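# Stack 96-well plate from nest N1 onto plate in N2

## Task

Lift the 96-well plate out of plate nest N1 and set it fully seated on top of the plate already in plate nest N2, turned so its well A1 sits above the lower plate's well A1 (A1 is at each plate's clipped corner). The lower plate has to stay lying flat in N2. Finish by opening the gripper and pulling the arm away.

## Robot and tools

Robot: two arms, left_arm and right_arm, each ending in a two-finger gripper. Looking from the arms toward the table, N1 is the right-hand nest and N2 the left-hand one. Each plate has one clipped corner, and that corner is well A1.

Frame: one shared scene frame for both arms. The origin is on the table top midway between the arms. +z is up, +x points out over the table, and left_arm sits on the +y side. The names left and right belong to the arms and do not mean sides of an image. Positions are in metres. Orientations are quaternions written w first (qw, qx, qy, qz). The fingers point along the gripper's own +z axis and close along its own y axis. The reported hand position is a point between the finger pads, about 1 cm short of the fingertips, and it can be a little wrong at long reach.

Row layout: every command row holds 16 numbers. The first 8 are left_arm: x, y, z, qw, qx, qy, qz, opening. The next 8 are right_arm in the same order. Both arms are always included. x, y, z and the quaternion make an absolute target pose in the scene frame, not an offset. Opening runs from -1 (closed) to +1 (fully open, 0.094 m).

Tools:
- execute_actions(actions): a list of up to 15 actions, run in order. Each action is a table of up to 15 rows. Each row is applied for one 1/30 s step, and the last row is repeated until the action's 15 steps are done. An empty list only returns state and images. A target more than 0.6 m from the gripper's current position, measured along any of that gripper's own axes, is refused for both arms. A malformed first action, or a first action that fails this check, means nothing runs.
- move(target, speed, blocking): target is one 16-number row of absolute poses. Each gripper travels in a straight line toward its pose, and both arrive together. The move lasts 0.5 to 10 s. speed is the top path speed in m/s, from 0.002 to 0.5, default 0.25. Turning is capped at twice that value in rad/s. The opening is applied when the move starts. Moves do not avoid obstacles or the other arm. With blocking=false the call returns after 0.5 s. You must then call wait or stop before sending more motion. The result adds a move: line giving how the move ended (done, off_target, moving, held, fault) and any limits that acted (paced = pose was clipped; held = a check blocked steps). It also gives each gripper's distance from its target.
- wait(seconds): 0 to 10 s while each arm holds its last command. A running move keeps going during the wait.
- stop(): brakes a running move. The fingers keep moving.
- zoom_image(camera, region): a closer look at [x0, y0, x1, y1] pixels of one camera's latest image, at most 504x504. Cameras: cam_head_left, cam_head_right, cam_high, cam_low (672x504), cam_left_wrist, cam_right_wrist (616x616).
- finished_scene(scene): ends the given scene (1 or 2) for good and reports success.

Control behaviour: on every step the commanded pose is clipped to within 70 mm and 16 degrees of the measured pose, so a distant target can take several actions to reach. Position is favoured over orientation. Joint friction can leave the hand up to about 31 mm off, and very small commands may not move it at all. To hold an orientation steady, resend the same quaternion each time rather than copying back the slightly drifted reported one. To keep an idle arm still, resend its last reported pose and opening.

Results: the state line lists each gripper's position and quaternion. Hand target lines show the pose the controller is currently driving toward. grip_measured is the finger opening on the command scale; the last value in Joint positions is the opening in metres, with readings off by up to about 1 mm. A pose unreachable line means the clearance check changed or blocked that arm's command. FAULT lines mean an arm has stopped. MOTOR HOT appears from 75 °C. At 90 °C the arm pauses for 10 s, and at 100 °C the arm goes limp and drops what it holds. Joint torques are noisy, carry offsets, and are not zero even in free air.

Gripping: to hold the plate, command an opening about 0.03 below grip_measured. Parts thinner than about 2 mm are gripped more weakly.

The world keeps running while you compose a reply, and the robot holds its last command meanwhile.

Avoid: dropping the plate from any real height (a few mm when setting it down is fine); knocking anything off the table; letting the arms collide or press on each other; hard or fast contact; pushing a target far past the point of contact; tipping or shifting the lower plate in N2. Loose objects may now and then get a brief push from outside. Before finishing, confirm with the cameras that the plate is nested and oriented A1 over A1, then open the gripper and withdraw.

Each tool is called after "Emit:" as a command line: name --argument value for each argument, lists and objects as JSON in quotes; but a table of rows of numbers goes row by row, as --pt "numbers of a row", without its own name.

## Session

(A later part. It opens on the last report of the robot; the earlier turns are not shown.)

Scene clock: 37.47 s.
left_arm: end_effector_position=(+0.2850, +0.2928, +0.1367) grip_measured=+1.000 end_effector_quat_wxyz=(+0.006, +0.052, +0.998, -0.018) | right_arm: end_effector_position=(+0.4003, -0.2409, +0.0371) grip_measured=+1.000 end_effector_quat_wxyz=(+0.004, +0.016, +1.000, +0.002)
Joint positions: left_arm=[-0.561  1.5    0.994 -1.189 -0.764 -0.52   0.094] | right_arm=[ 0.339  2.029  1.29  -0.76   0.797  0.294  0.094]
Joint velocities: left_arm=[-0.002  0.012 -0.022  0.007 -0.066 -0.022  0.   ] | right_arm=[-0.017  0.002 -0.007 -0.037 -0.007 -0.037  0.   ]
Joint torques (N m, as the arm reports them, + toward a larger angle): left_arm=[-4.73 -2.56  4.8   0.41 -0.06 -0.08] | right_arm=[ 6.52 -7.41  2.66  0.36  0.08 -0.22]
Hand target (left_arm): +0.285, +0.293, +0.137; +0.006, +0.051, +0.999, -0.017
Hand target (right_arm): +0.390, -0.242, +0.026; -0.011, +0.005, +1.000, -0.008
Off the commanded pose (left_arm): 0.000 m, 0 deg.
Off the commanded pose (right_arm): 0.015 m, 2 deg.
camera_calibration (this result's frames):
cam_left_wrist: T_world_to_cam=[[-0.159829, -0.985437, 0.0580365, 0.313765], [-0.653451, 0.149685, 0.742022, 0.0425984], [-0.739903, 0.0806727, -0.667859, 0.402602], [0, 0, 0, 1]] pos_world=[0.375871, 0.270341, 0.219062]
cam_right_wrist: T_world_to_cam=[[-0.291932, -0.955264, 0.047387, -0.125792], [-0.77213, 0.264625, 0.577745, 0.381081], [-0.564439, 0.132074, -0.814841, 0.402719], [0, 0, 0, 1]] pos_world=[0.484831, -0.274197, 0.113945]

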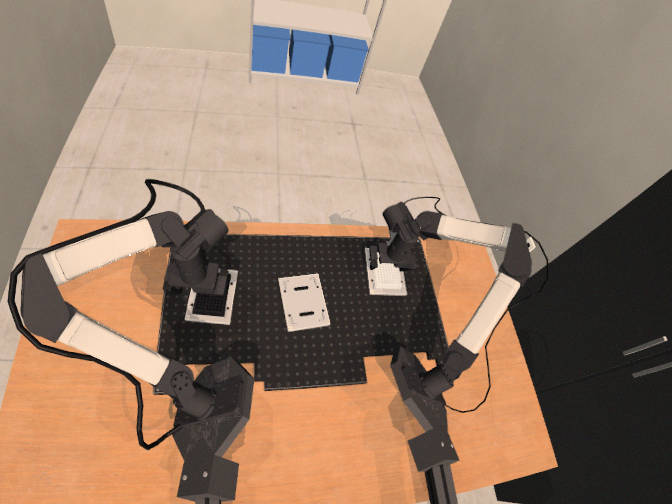

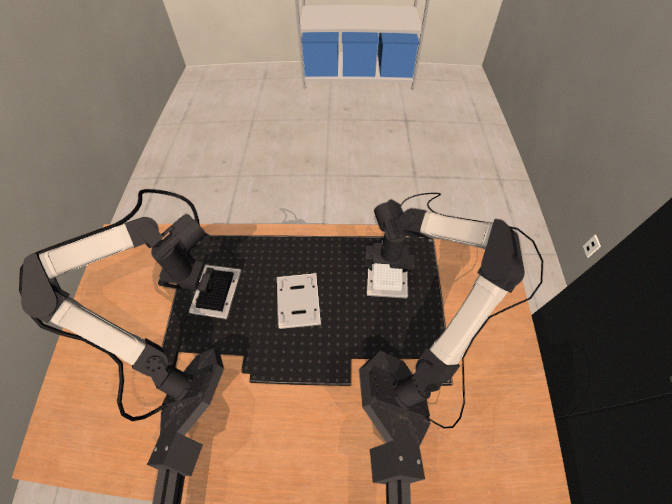

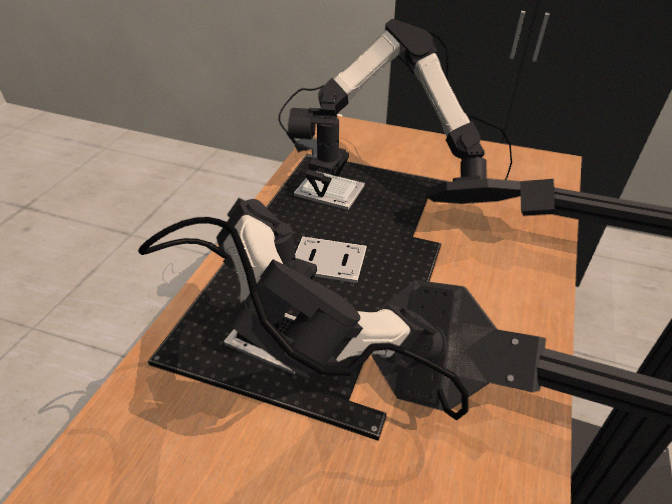

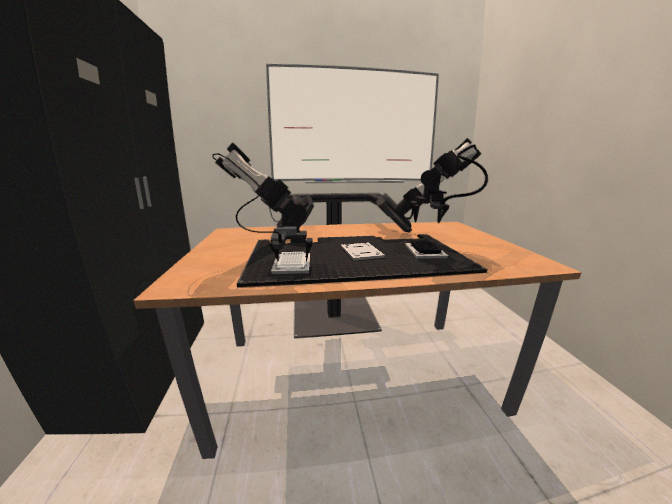

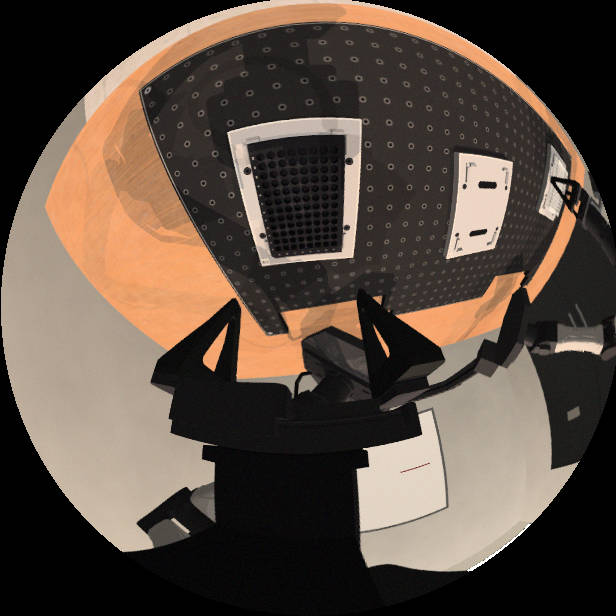

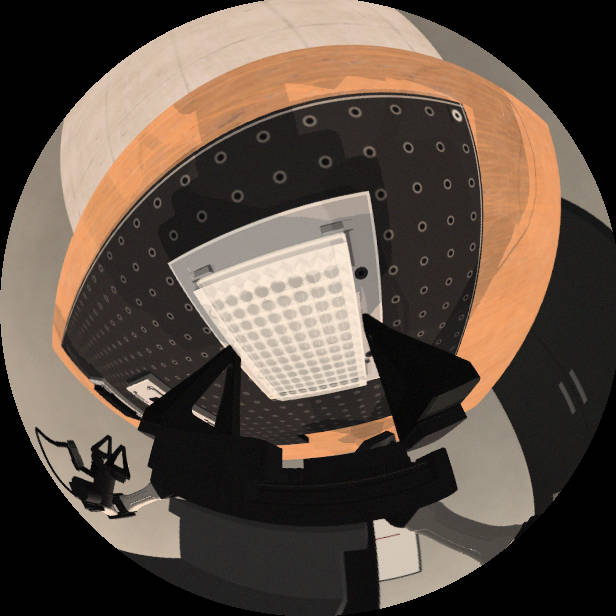

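Emit:
execute_actions --actions '[[[0.2847,0.2929,0.1367,0.006,0.051,0.999,-0.017,1,0.39,-0.243,0.0245,-0.01,0.005,1,-0.008,0.9]],[[0.2847,0.2929,0.1367,0.006,0.051,0.999,-0.017,1,0.39,-0.243,0.0245,-0.01,0.005,1,-0.008,0.8]],[[0.2847,0.2929,0.1367,0.006,0.051,0.999,-0.017,1,0.39,-0.243,0.0245,-0.01,0.005,1,-0.008,0.715]],[[0.2847,0.2929,0.1367,0.006,0.051,0.999,-0.017,1,0.39,-0.243,0.0245,-0.01,0.005,1,-0.008,0.715]]]'

Scene clock: 43.73 s.
left_arm: end_effector_position=(+0.2850, +0.2928, +0.1367) grip_measured=+1.000 end_effector_quat_wxyz=(+0.006, +0.052, +0.998, -0.018) | right_arm: end_effector_position=(+0.4013, -0.2432, +0.0348) grip_measured=+0.760 end_effector_quat_wxyz=(+0.003, +0.019, +1.000, +0.001)
Joint positions: left_arm=[-0.561  1.5    0.994 -1.189 -0.764 -0.52   0.094] | right_arm=[ 0.33   2.029  1.29  -0.753  0.797  0.287  0.083]
Joint velocities: left_arm=[ 0.017  0.002 -0.002 -0.022  0.081  0.022  0.   ] | right_arm=[-0.007  0.002 -0.002 -0.022  0.007 -0.007 -0.   ]
Joint torques (N m, as the arm reports them, + toward a larger angle): left_arm=[-4.7  -2.55  4.79  0.41 -0.06 -0.08] | right_arm=[ 6.88 -7.58  2.37  0.36  0.07 -0.22]
Hand target (left_arm): +0.285, +0.293, +0.137; +0.006, +0.051, +0.999, -0.017
Hand target (right_arm): +0.390, -0.243, +0.025; -0.011, +0.005, +1.000, -0.008
Off the commanded pose (left_arm): 0.000 m, 0 deg.
Off the commanded pose (right_arm): 0.015 m, 2 deg.
camera_calibration (this result's frames):
cam_left_wrist: T_world_to_cam=[[-0.159829, -0.985437, 0.0580365, 0.313765], [-0.653451, 0.149685, 0.742022, 0.0425984], [-0.739903, 0.0806727, -0.667859, 0.402602], [0, 0, 0, 1]] pos_world=[0.375871, 0.270341, 0.219062]
cam_right_wrist: T_world_to_cam=[[-0.296035, -0.953933, 0.048735, -0.125588], [-0.770602, 0.268666, 0.57792, 0.384138], [-0.56439, 0.133529, -0.814637, 0.402053], [0, 0, 0, 1]] pos_world=[0.485754, -0.276693, 0.111647]

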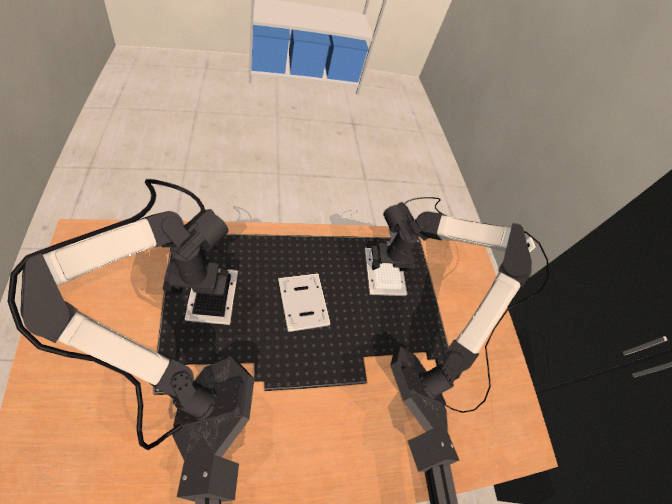

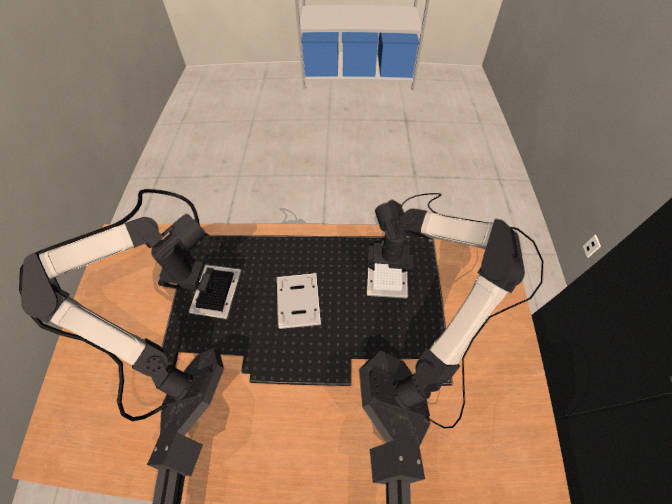

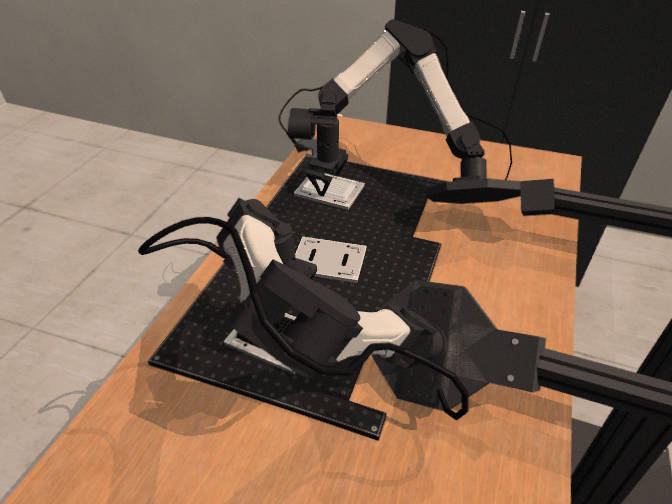

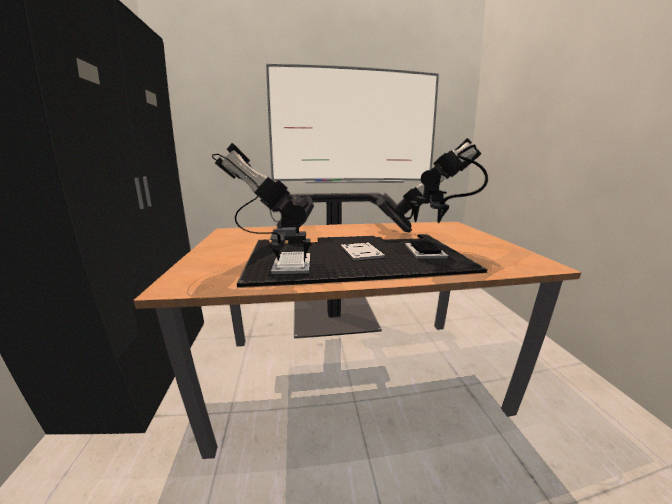

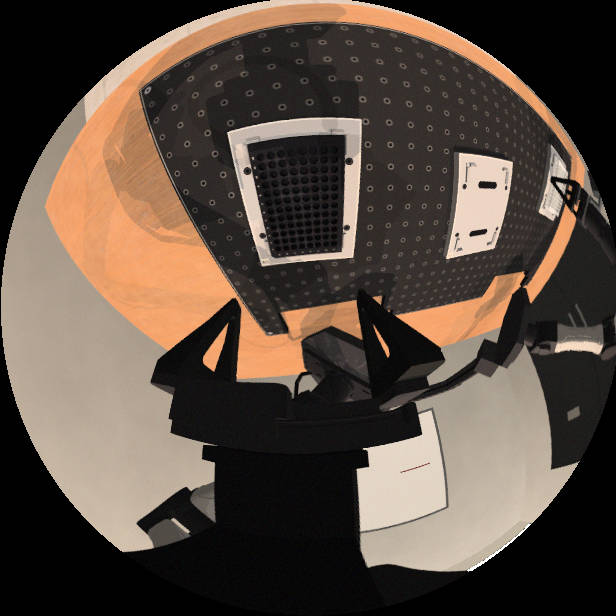

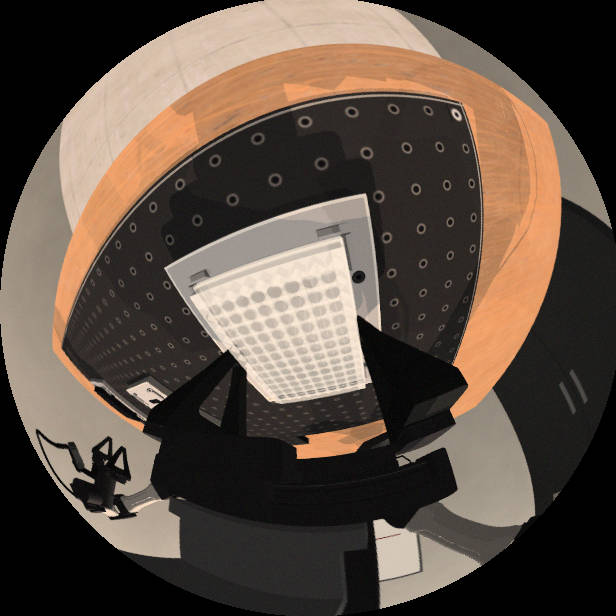

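Emit:
move --target '[0.29,0.36,0.14,0,0.05,0.999,0,1,0.407,-0.243,0.085,0,0.018,1,0,0.715]' --speed 0.07

Emit:
move --target '[0.29,0.36,0.14,0,0.05,0.999,0,1,0.295,0.025,0.075,0,-0.06,0.998,0,0.715]' --speed 0.15

Emit:
zoom_image --camera "cam_right_wrist" --region '[160,160,410,410]'

Scene clock: 54.97 s.
left_arm: end_effector_position=(+0.2862, +0.3522, +0.1345) grip_measured=+1.000 end_effector_quat_wxyz=(-0.007, +0.055, +0.998, +0.000) | right_arm: end_effector_position=(+0.4015, -0.2413, +0.0782) grip_measured=+0.760 end_effector_quat_wxyz=(-0.008, +0.009, +1.000, -0.003)
Joint positions: left_arm=[-0.405  1.369  1.025 -1.254 -0.795 -0.335  0.094] | right_arm=[ 0.418  2.029  1.418 -1.006  0.799  0.419  0.083]
Joint velocities: left_arm=[0.007 0.012 0.012 0.037 0.037 0.007 0.   ] | right_arm=[ 0.012 -0.012 -0.002 -0.081  0.007  0.066  0.001]
Joint torques (N m, as the arm reports them, + toward a larger angle): left_arm=[-3.32 -3.89  6.31  0.11 -0.14  0.04] | right_arm=[ 8.76 -9.13  6.43  0.12  0.03  0.  ]
Hand target (left_arm): +0.290, +0.361, +0.140; -0.001, +0.050, +0.999, +0.003
Hand target (right_arm): +0.407, -0.243, +0.085; -0.000, +0.018, +1.000, -0.001
Off the commanded pose (left_arm): 0.010 m, 1 deg.
Off the commanded pose (right_arm): 0.009 m, 1 deg.
move: done
camera_calibration (this result's frames):
cam_left_wrist: T_world_to_cam=[[-0.16497, -0.985964, 0.0256765, 0.37861], [-0.633599, 0.125892, 0.76335, 0.0359574], [-0.755869, 0.109661, -0.645474, 0.388548], [0, 0, 0, 1]] pos_world=[0.378933, 0.326161, 0.213628]
cam_right_wrist: T_world_to_cam=[[-0.276579, -0.958938, 0.0627878, -0.135998], [-0.762043, 0.258658, 0.593622, 0.35167], [-0.585487, 0.116336, -0.802291, 0.440588], [0, 0, 0, 1]] pos_world=[0.488332, -0.272632, 0.153259]

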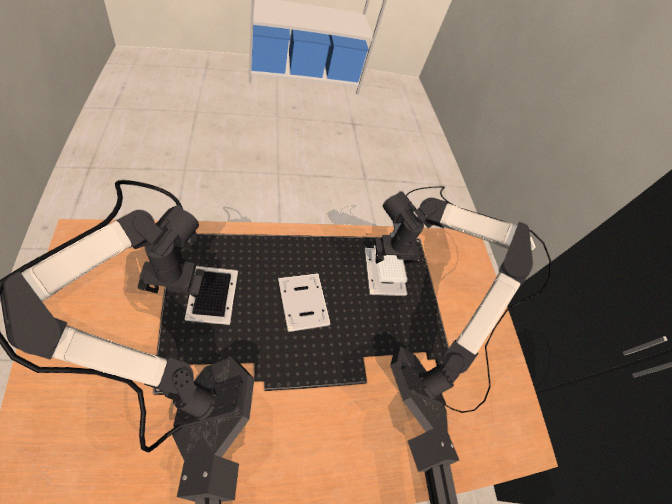

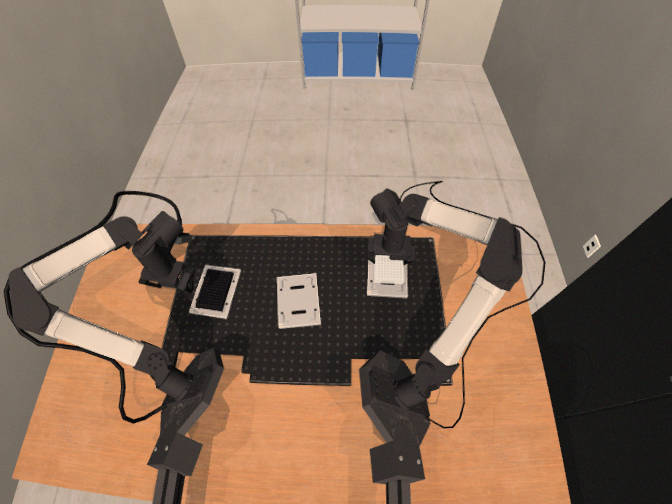

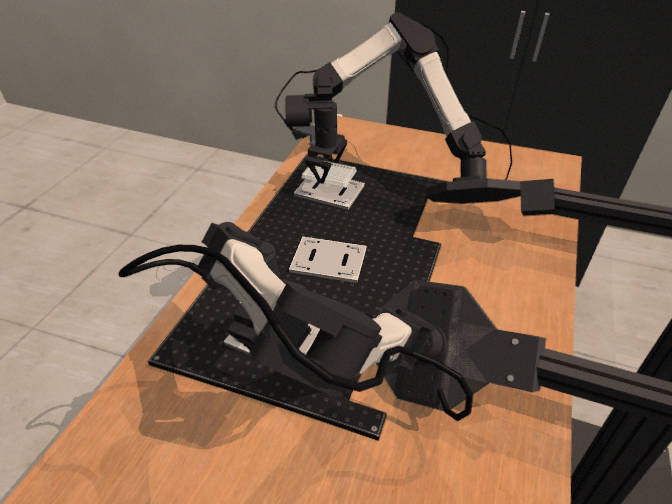

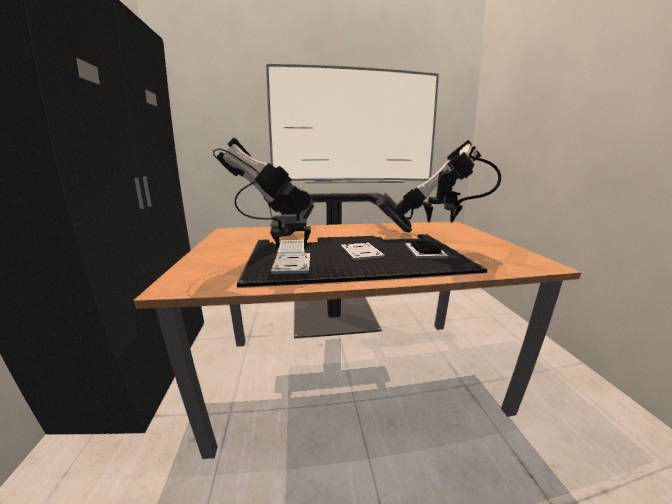

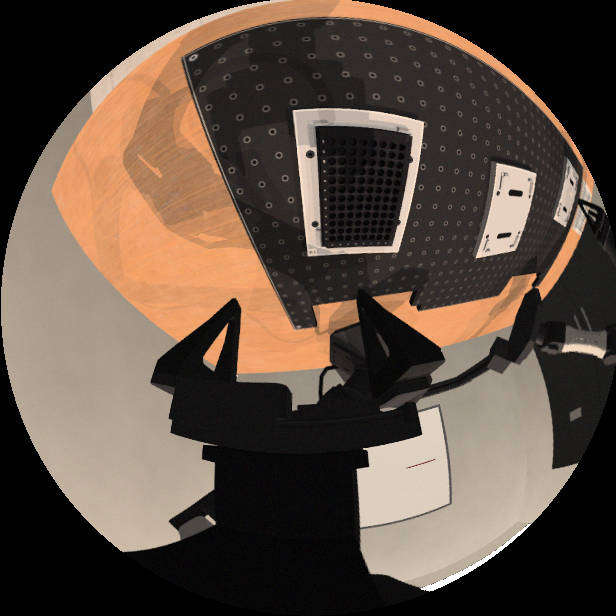

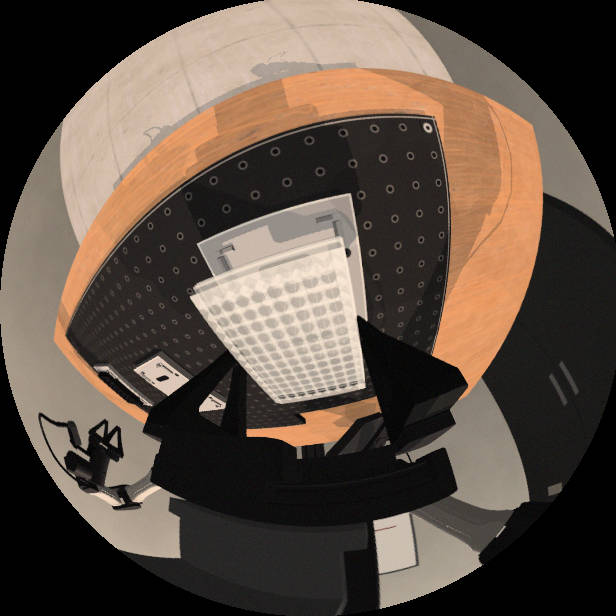

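Scene clock: 57.27 s.
left_arm: end_effector_position=(+0.2862, +0.3522, +0.1345) grip_measured=+1.000 end_effector_quat_wxyz=(-0.007, +0.056, +0.998, +0.000) | right_arm: end_effector_position=(+0.2922, +0.0187, +0.0730) grip_measured=+0.760 end_effector_quat_wxyz=(+0.006, -0.064, +0.998, -0.008)
Joint positions: left_arm=[-0.405  1.369  1.025 -1.254 -0.795 -0.332  0.094] | right_arm=[ 0.92   2.726  1.703 -1.032  0.69   0.921  0.083]
Joint velocities: left_arm=[-0.002  0.022  0.012  0.007 -0.037  0.007  0.   ] | right_arm=[ 0.002 -0.002  0.022 -0.051  0.007  0.081  0.   ]
Joint torques (N m, as the arm reports them, + toward a larger angle): left_arm=[-3.35 -3.98  6.35  0.14 -0.1   0.05] | right_arm=[  9.05 -10.24   7.04   0.15  -0.06   0.01]
Hand target (left_arm): +0.290, +0.360, +0.140; -0.000, +0.050, +0.999, +0.000
Hand target (right_arm): +0.291, +0.022, +0.074; -0.000, -0.059, +0.998, -0.006
Off the commanded pose (left_arm): 0.010 m, 1 deg.
Off the commanded pose (right_arm): 0.007 m, 1 deg.
move: done
camera_calibration (this result's frames):
cam_left_wrist: T_world_to_cam=[[-0.167978, -0.985455, 0.0257201, 0.379286], [-0.633209, 0.127858, 0.763347, 0.0351538], [-0.755533, 0.111939, -0.645476, 0.38765], [0, 0, 0, 1]] pos_world=[0.378853, 0.325882, 0.213629]
cam_right_wrist: T_world_to_cam=[[-0.134888, -0.988591, 0.067028, 0.0422892], [-0.807875, 0.148893, 0.570236, 0.22134], [-0.57371, 0.0227676, -0.818742, 0.341653], [0, 0, 0, 1]] pos_world=[0.380529, 0.001072, 0.150675]

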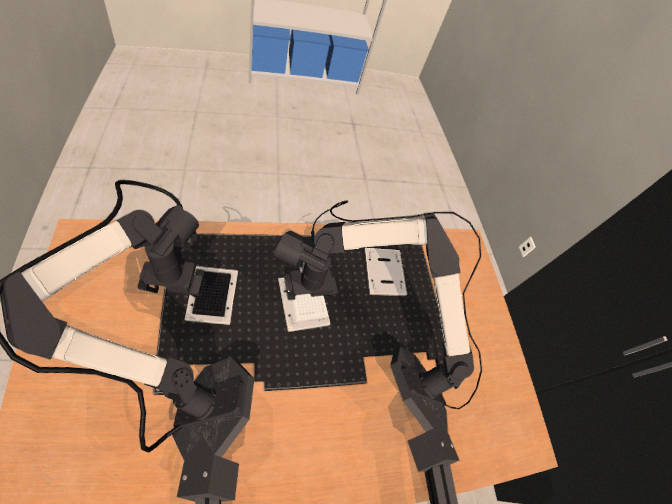

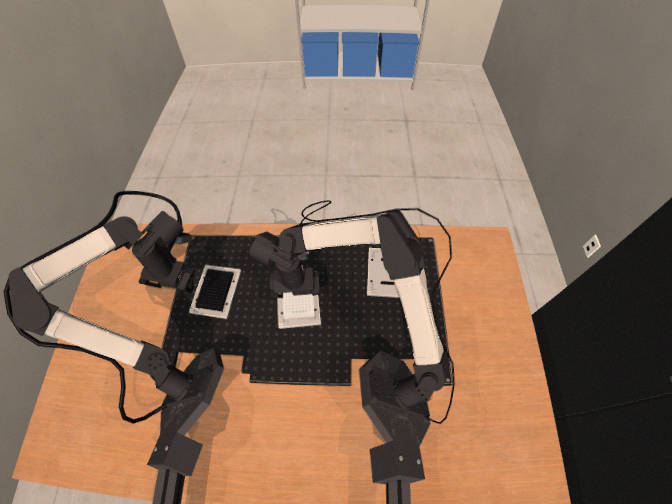

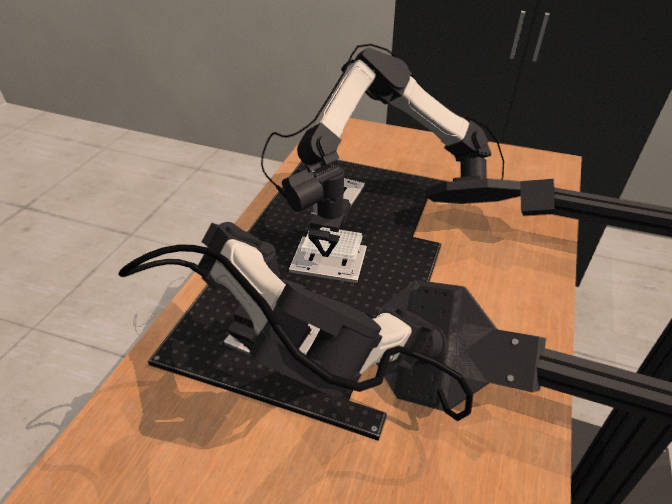

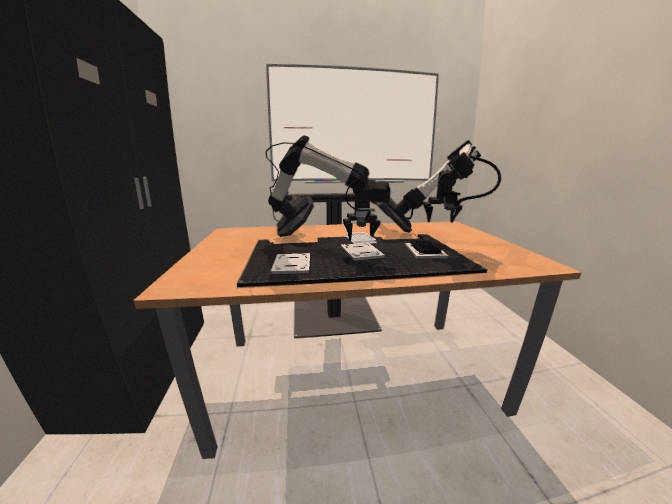

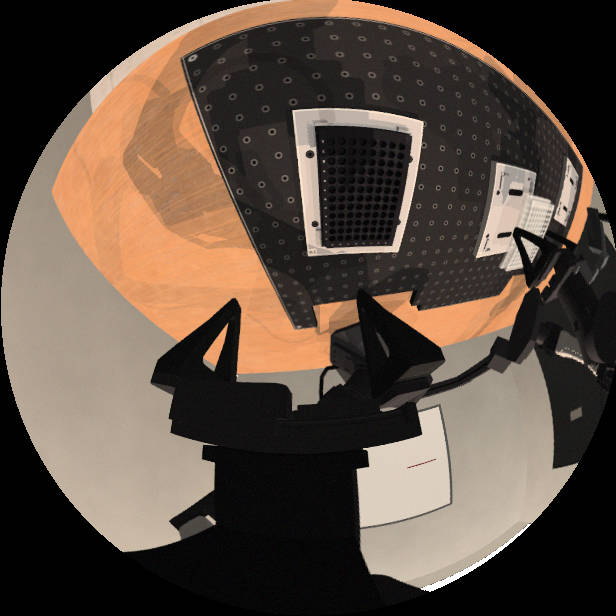

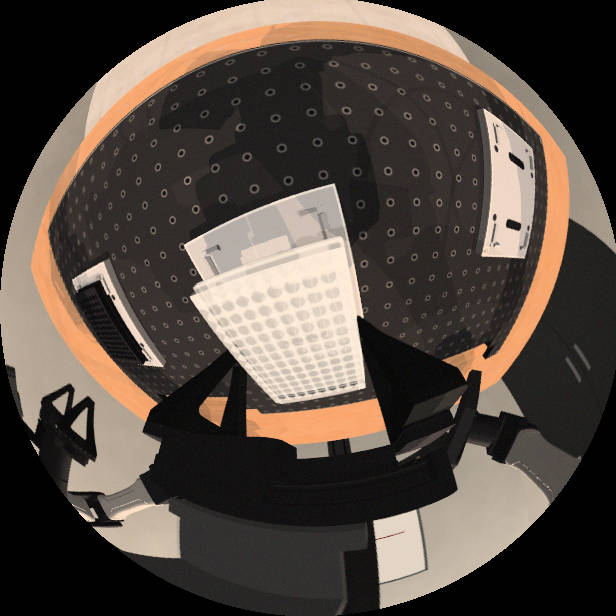

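Region (160, 160, 410, 410) of cam_right_wrist's 616x616 image, scaled by 2.016, with more detail than that image has.

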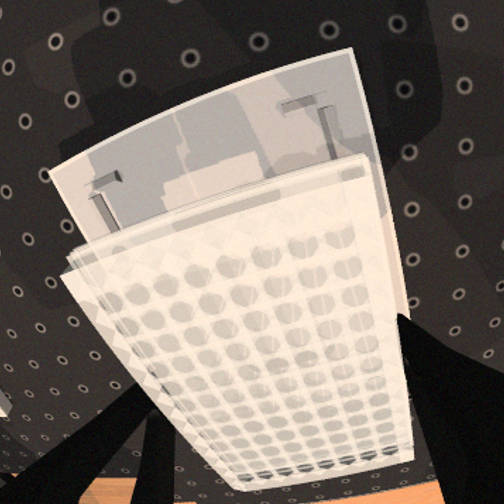

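Emit:
move --target '[0.2862,0.3522,0.1345,-0.007,0.055,0.998,0,1,0.296,0.026,0.042,0,-0.082,0.9966,0,0.715]' --speed 0.04

Emit:
zoom_image --camera "cam_right_wrist" --region '[150,160,400,410]'

Scene clock: 66.70 s.
left_arm: end_effector_position=(+0.2862, +0.3522, +0.1345) grip_measured=+1.000 end_effector_quat_wxyz=(-0.007, +0.056, +0.998, +0.000) | right_arm: end_effector_position=(+0.3023, +0.0293, +0.0529) grip_measured=+0.760 end_effector_quat_wxyz=(+0.007, -0.072, +0.997, +0.010)
Joint positions: left_arm=[-0.405  1.369  1.025 -1.254 -0.795 -0.332  0.094] | right_arm=[ 0.877  2.755  1.704 -0.931  0.69   0.83   0.083]
Joint velocities: left_arm=[-0.007 -0.012  0.012  0.007 -0.051  0.007  0.   ] | right_arm=[-0.007  0.007 -0.002  0.022  0.007 -0.022  0.001]
Joint torques (N m, as the arm reports them, + toward a larger angle): left_arm=[-3.95 -2.67  4.65  0.33 -0.02 -0.08] | right_arm=[  8.14 -10.13   3.95   0.39   0.06  -0.21]
Hand target (left_arm): +0.286, +0.352, +0.135; -0.007, +0.055, +0.998, -0.000
Hand target (right_arm): +0.296, +0.026, +0.042; -0.000, -0.082, +0.997, +0.001
Off the commanded pose (left_arm): 0.000 m, 0 deg.
Off the commanded pose (right_arm): 0.013 m, 2 deg.
move: off_target (right_arm)
camera_calibration (this result's frames):
cam_left_wrist: T_world_to_cam=[[-0.167978, -0.985455, 0.0257201, 0.379286], [-0.633209, 0.127858, 0.763347, 0.0351538], [-0.755533, 0.111939, -0.645476, 0.38765], [0, 0, 0, 1]] pos_world=[0.378853, 0.325882, 0.213629]
cam_right_wrist: T_world_to_cam=[[-0.120022, -0.992299, 0.0306026, 0.0530014], [-0.810477, 0.115739, 0.574223, 0.241002], [-0.573343, 0.0441169, -0.818127, 0.330053], [0, 0, 0, 1]] pos_world=[0.390921, 0.0101389, 0.130014]

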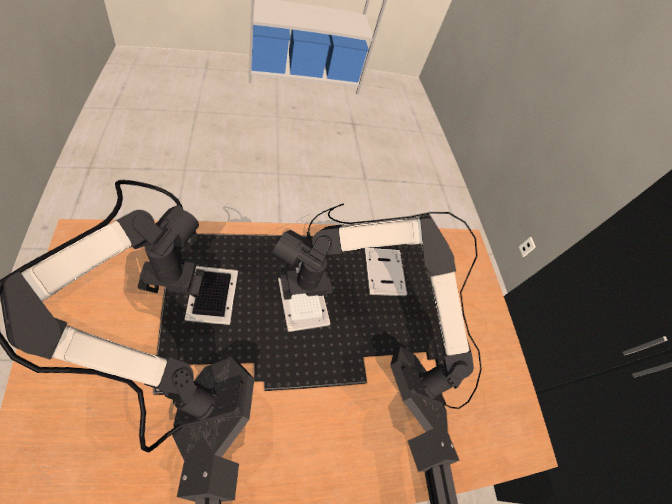

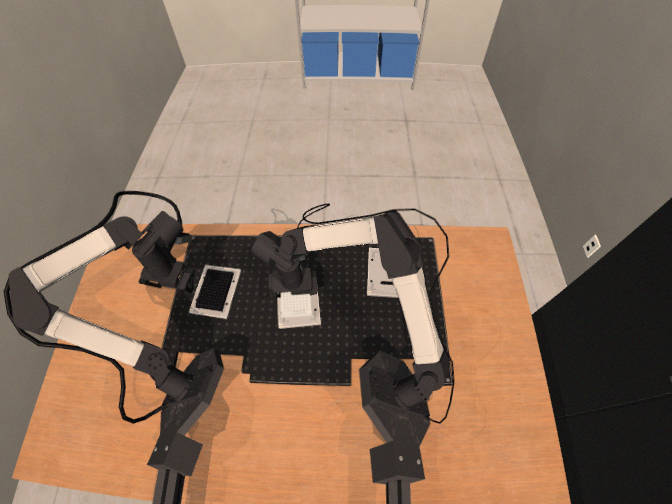

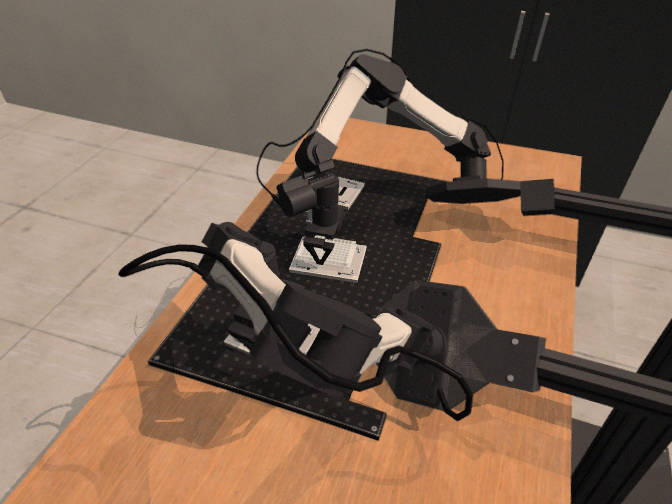

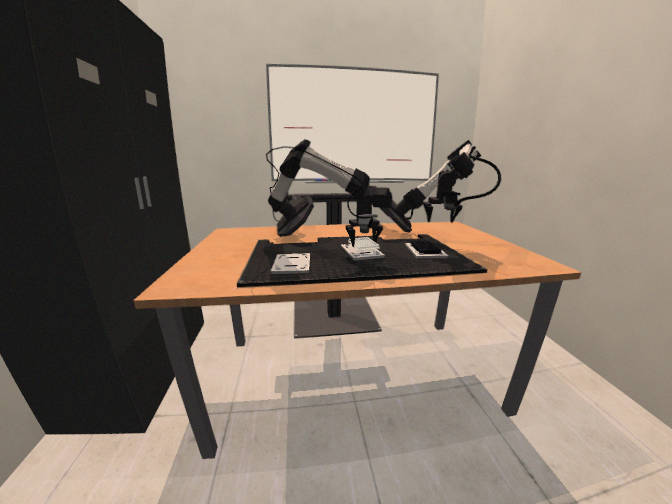

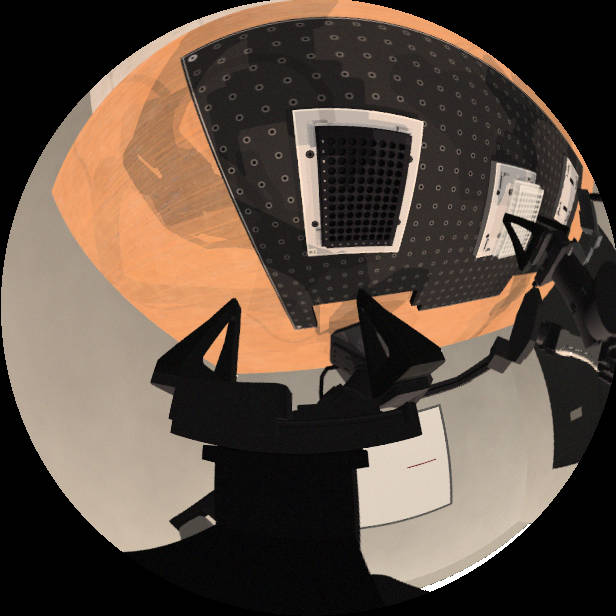

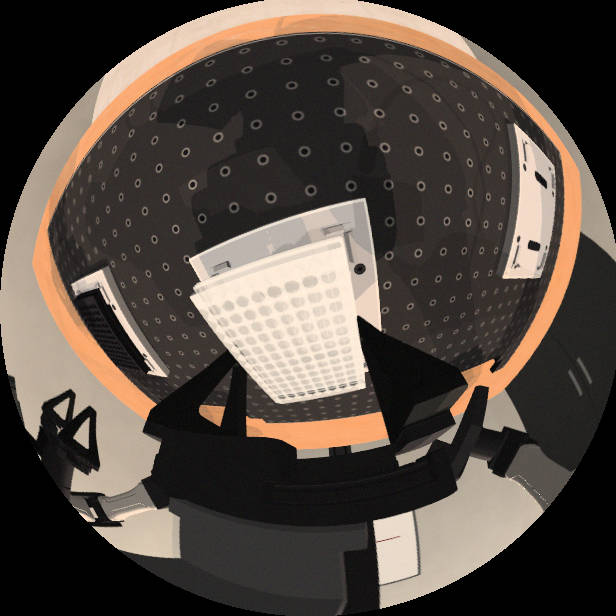

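Region (150, 160, 400, 410) of cam_right_wrist's 616x616 image, scaled by 2.016, with more detail than that image has.

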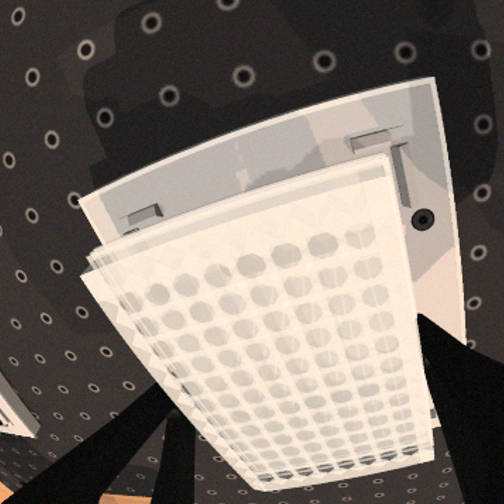

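Emit:
execute_actions --actions '[[[0.2862,0.3522,0.1345,-0.007,0.055,0.998,0,1,0.294,0.023,0.038,-0.005,-0.088,0.996,-0.009,0.715]],[[0.2862,0.3522,0.1345,-0.007,0.055,0.998,0,1,0.293,0.021,0.034,-0.005,-0.088,0.996,-0.009,0.715]],[[0.2862,0.3522,0.1345,-0.007,0.055,0.998,0,1,0.293,0.021,0.030,-0.005,-0.088,0.996,-0.009,0.715]]]'

Scene clock: 72.20 s.
left_arm: end_effector_position=(+0.2862, +0.3522, +0.1345) grip_measured=+1.000 end_effector_quat_wxyz=(-0.007, +0.056, +0.998, +0.000) | right_arm: end_effector_position=(+0.3010, +0.0266, +0.0420) grip_measured=+0.760 end_effector_quat_wxyz=(+0.002, -0.076, +0.997, +0.005)
Joint positions: left_arm=[-0.405  1.369  1.025 -1.254 -0.795 -0.332  0.094] | right_arm=[ 0.859  2.767  1.692 -0.912  0.696  0.812  0.083]
Joint velocities: left_arm=[-0.007  0.002 -0.007 -0.037  0.007  0.007  0.   ] | right_arm=[ 0.012  0.007 -0.017  0.051 -0.037 -0.007 -0.   ]
Joint torques (N m, as the arm reports them, + toward a larger angle): left_arm=[-3.99 -2.69  4.7   0.34 -0.03 -0.07] | right_arm=[  8.11 -10.19   3.32   0.37   0.1   -0.24]
Hand target (left_arm): +0.286, +0.352, +0.135; -0.007, +0.055, +0.998, -0.000
Hand target (right_arm): +0.293, +0.021, +0.030; -0.006, -0.088, +0.996, -0.009
Off the commanded pose (left_arm): 0.000 m, 0 deg.
Off the commanded pose (right_arm): 0.015 m, 2 deg.
camera_calibration (this result's frames):
cam_left_wrist: T_world_to_cam=[[-0.167978, -0.985455, 0.0257201, 0.379286], [-0.633209, 0.127858, 0.763347, 0.0351538], [-0.755533, 0.111939, -0.645476, 0.38765], [0, 0, 0, 1]] pos_world=[0.378853, 0.325882, 0.213629]
cam_right_wrist: T_world_to_cam=[[-0.111011, -0.99287, 0.0434227, 0.0472498], [-0.806023, 0.115508, 0.580504, 0.244908], [-0.58138, 0.0294423, -0.813099, 0.323101], [0, 0, 0, 1]] pos_world=[0.390491, 0.00911138, 0.118491]

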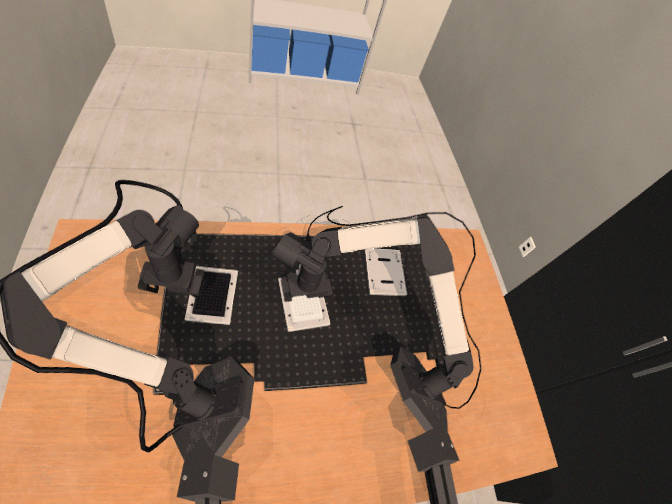

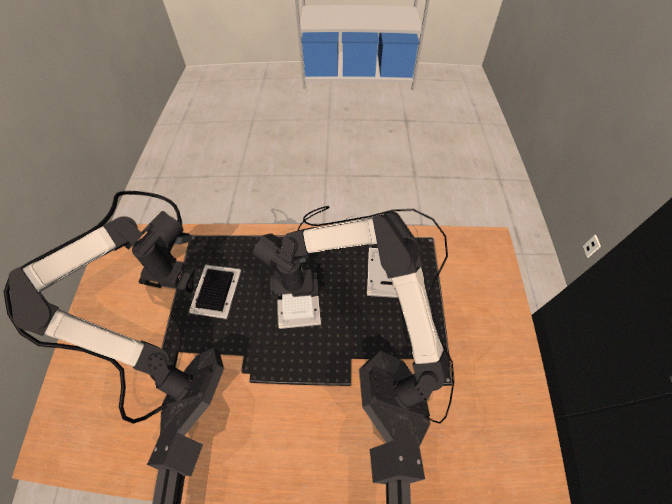

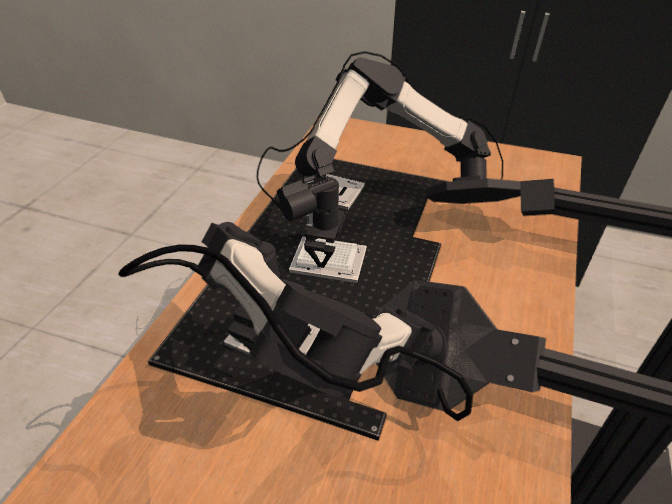

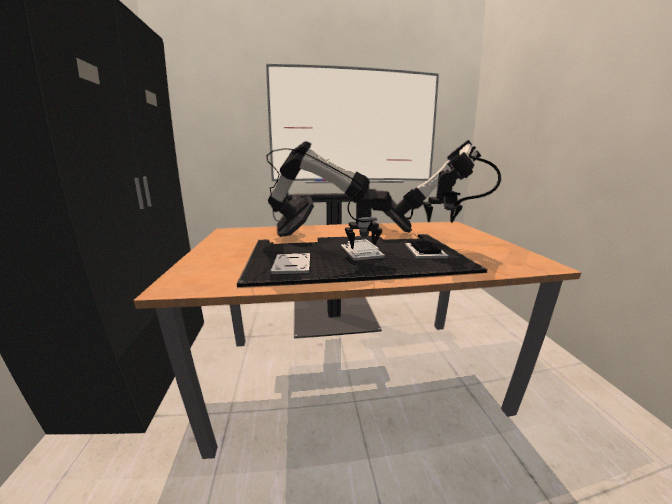

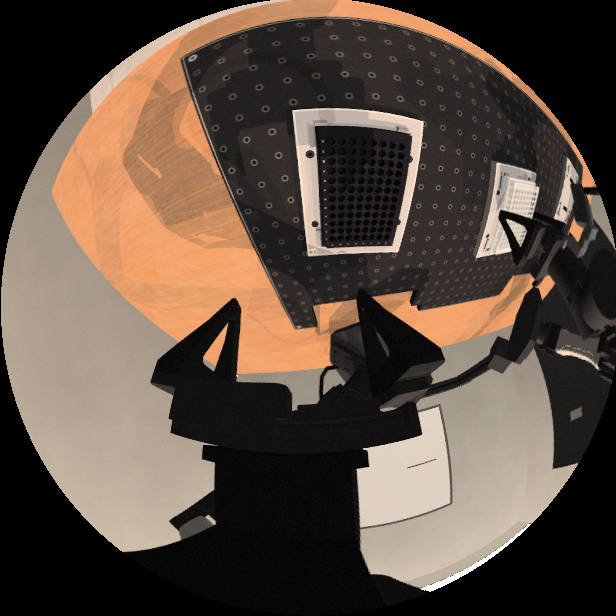

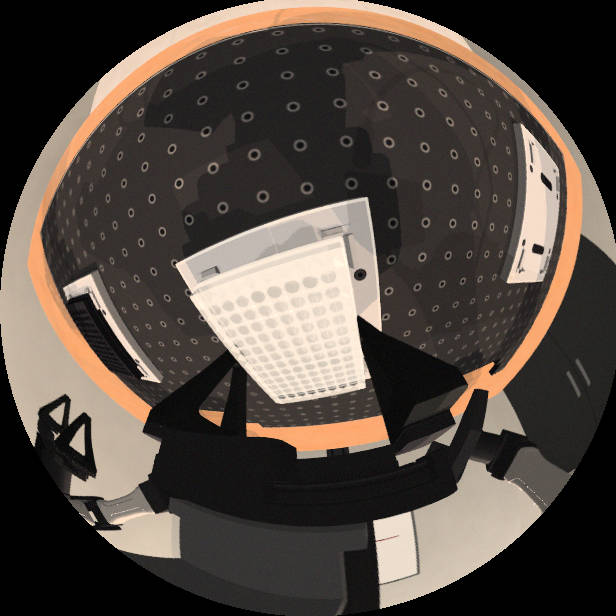

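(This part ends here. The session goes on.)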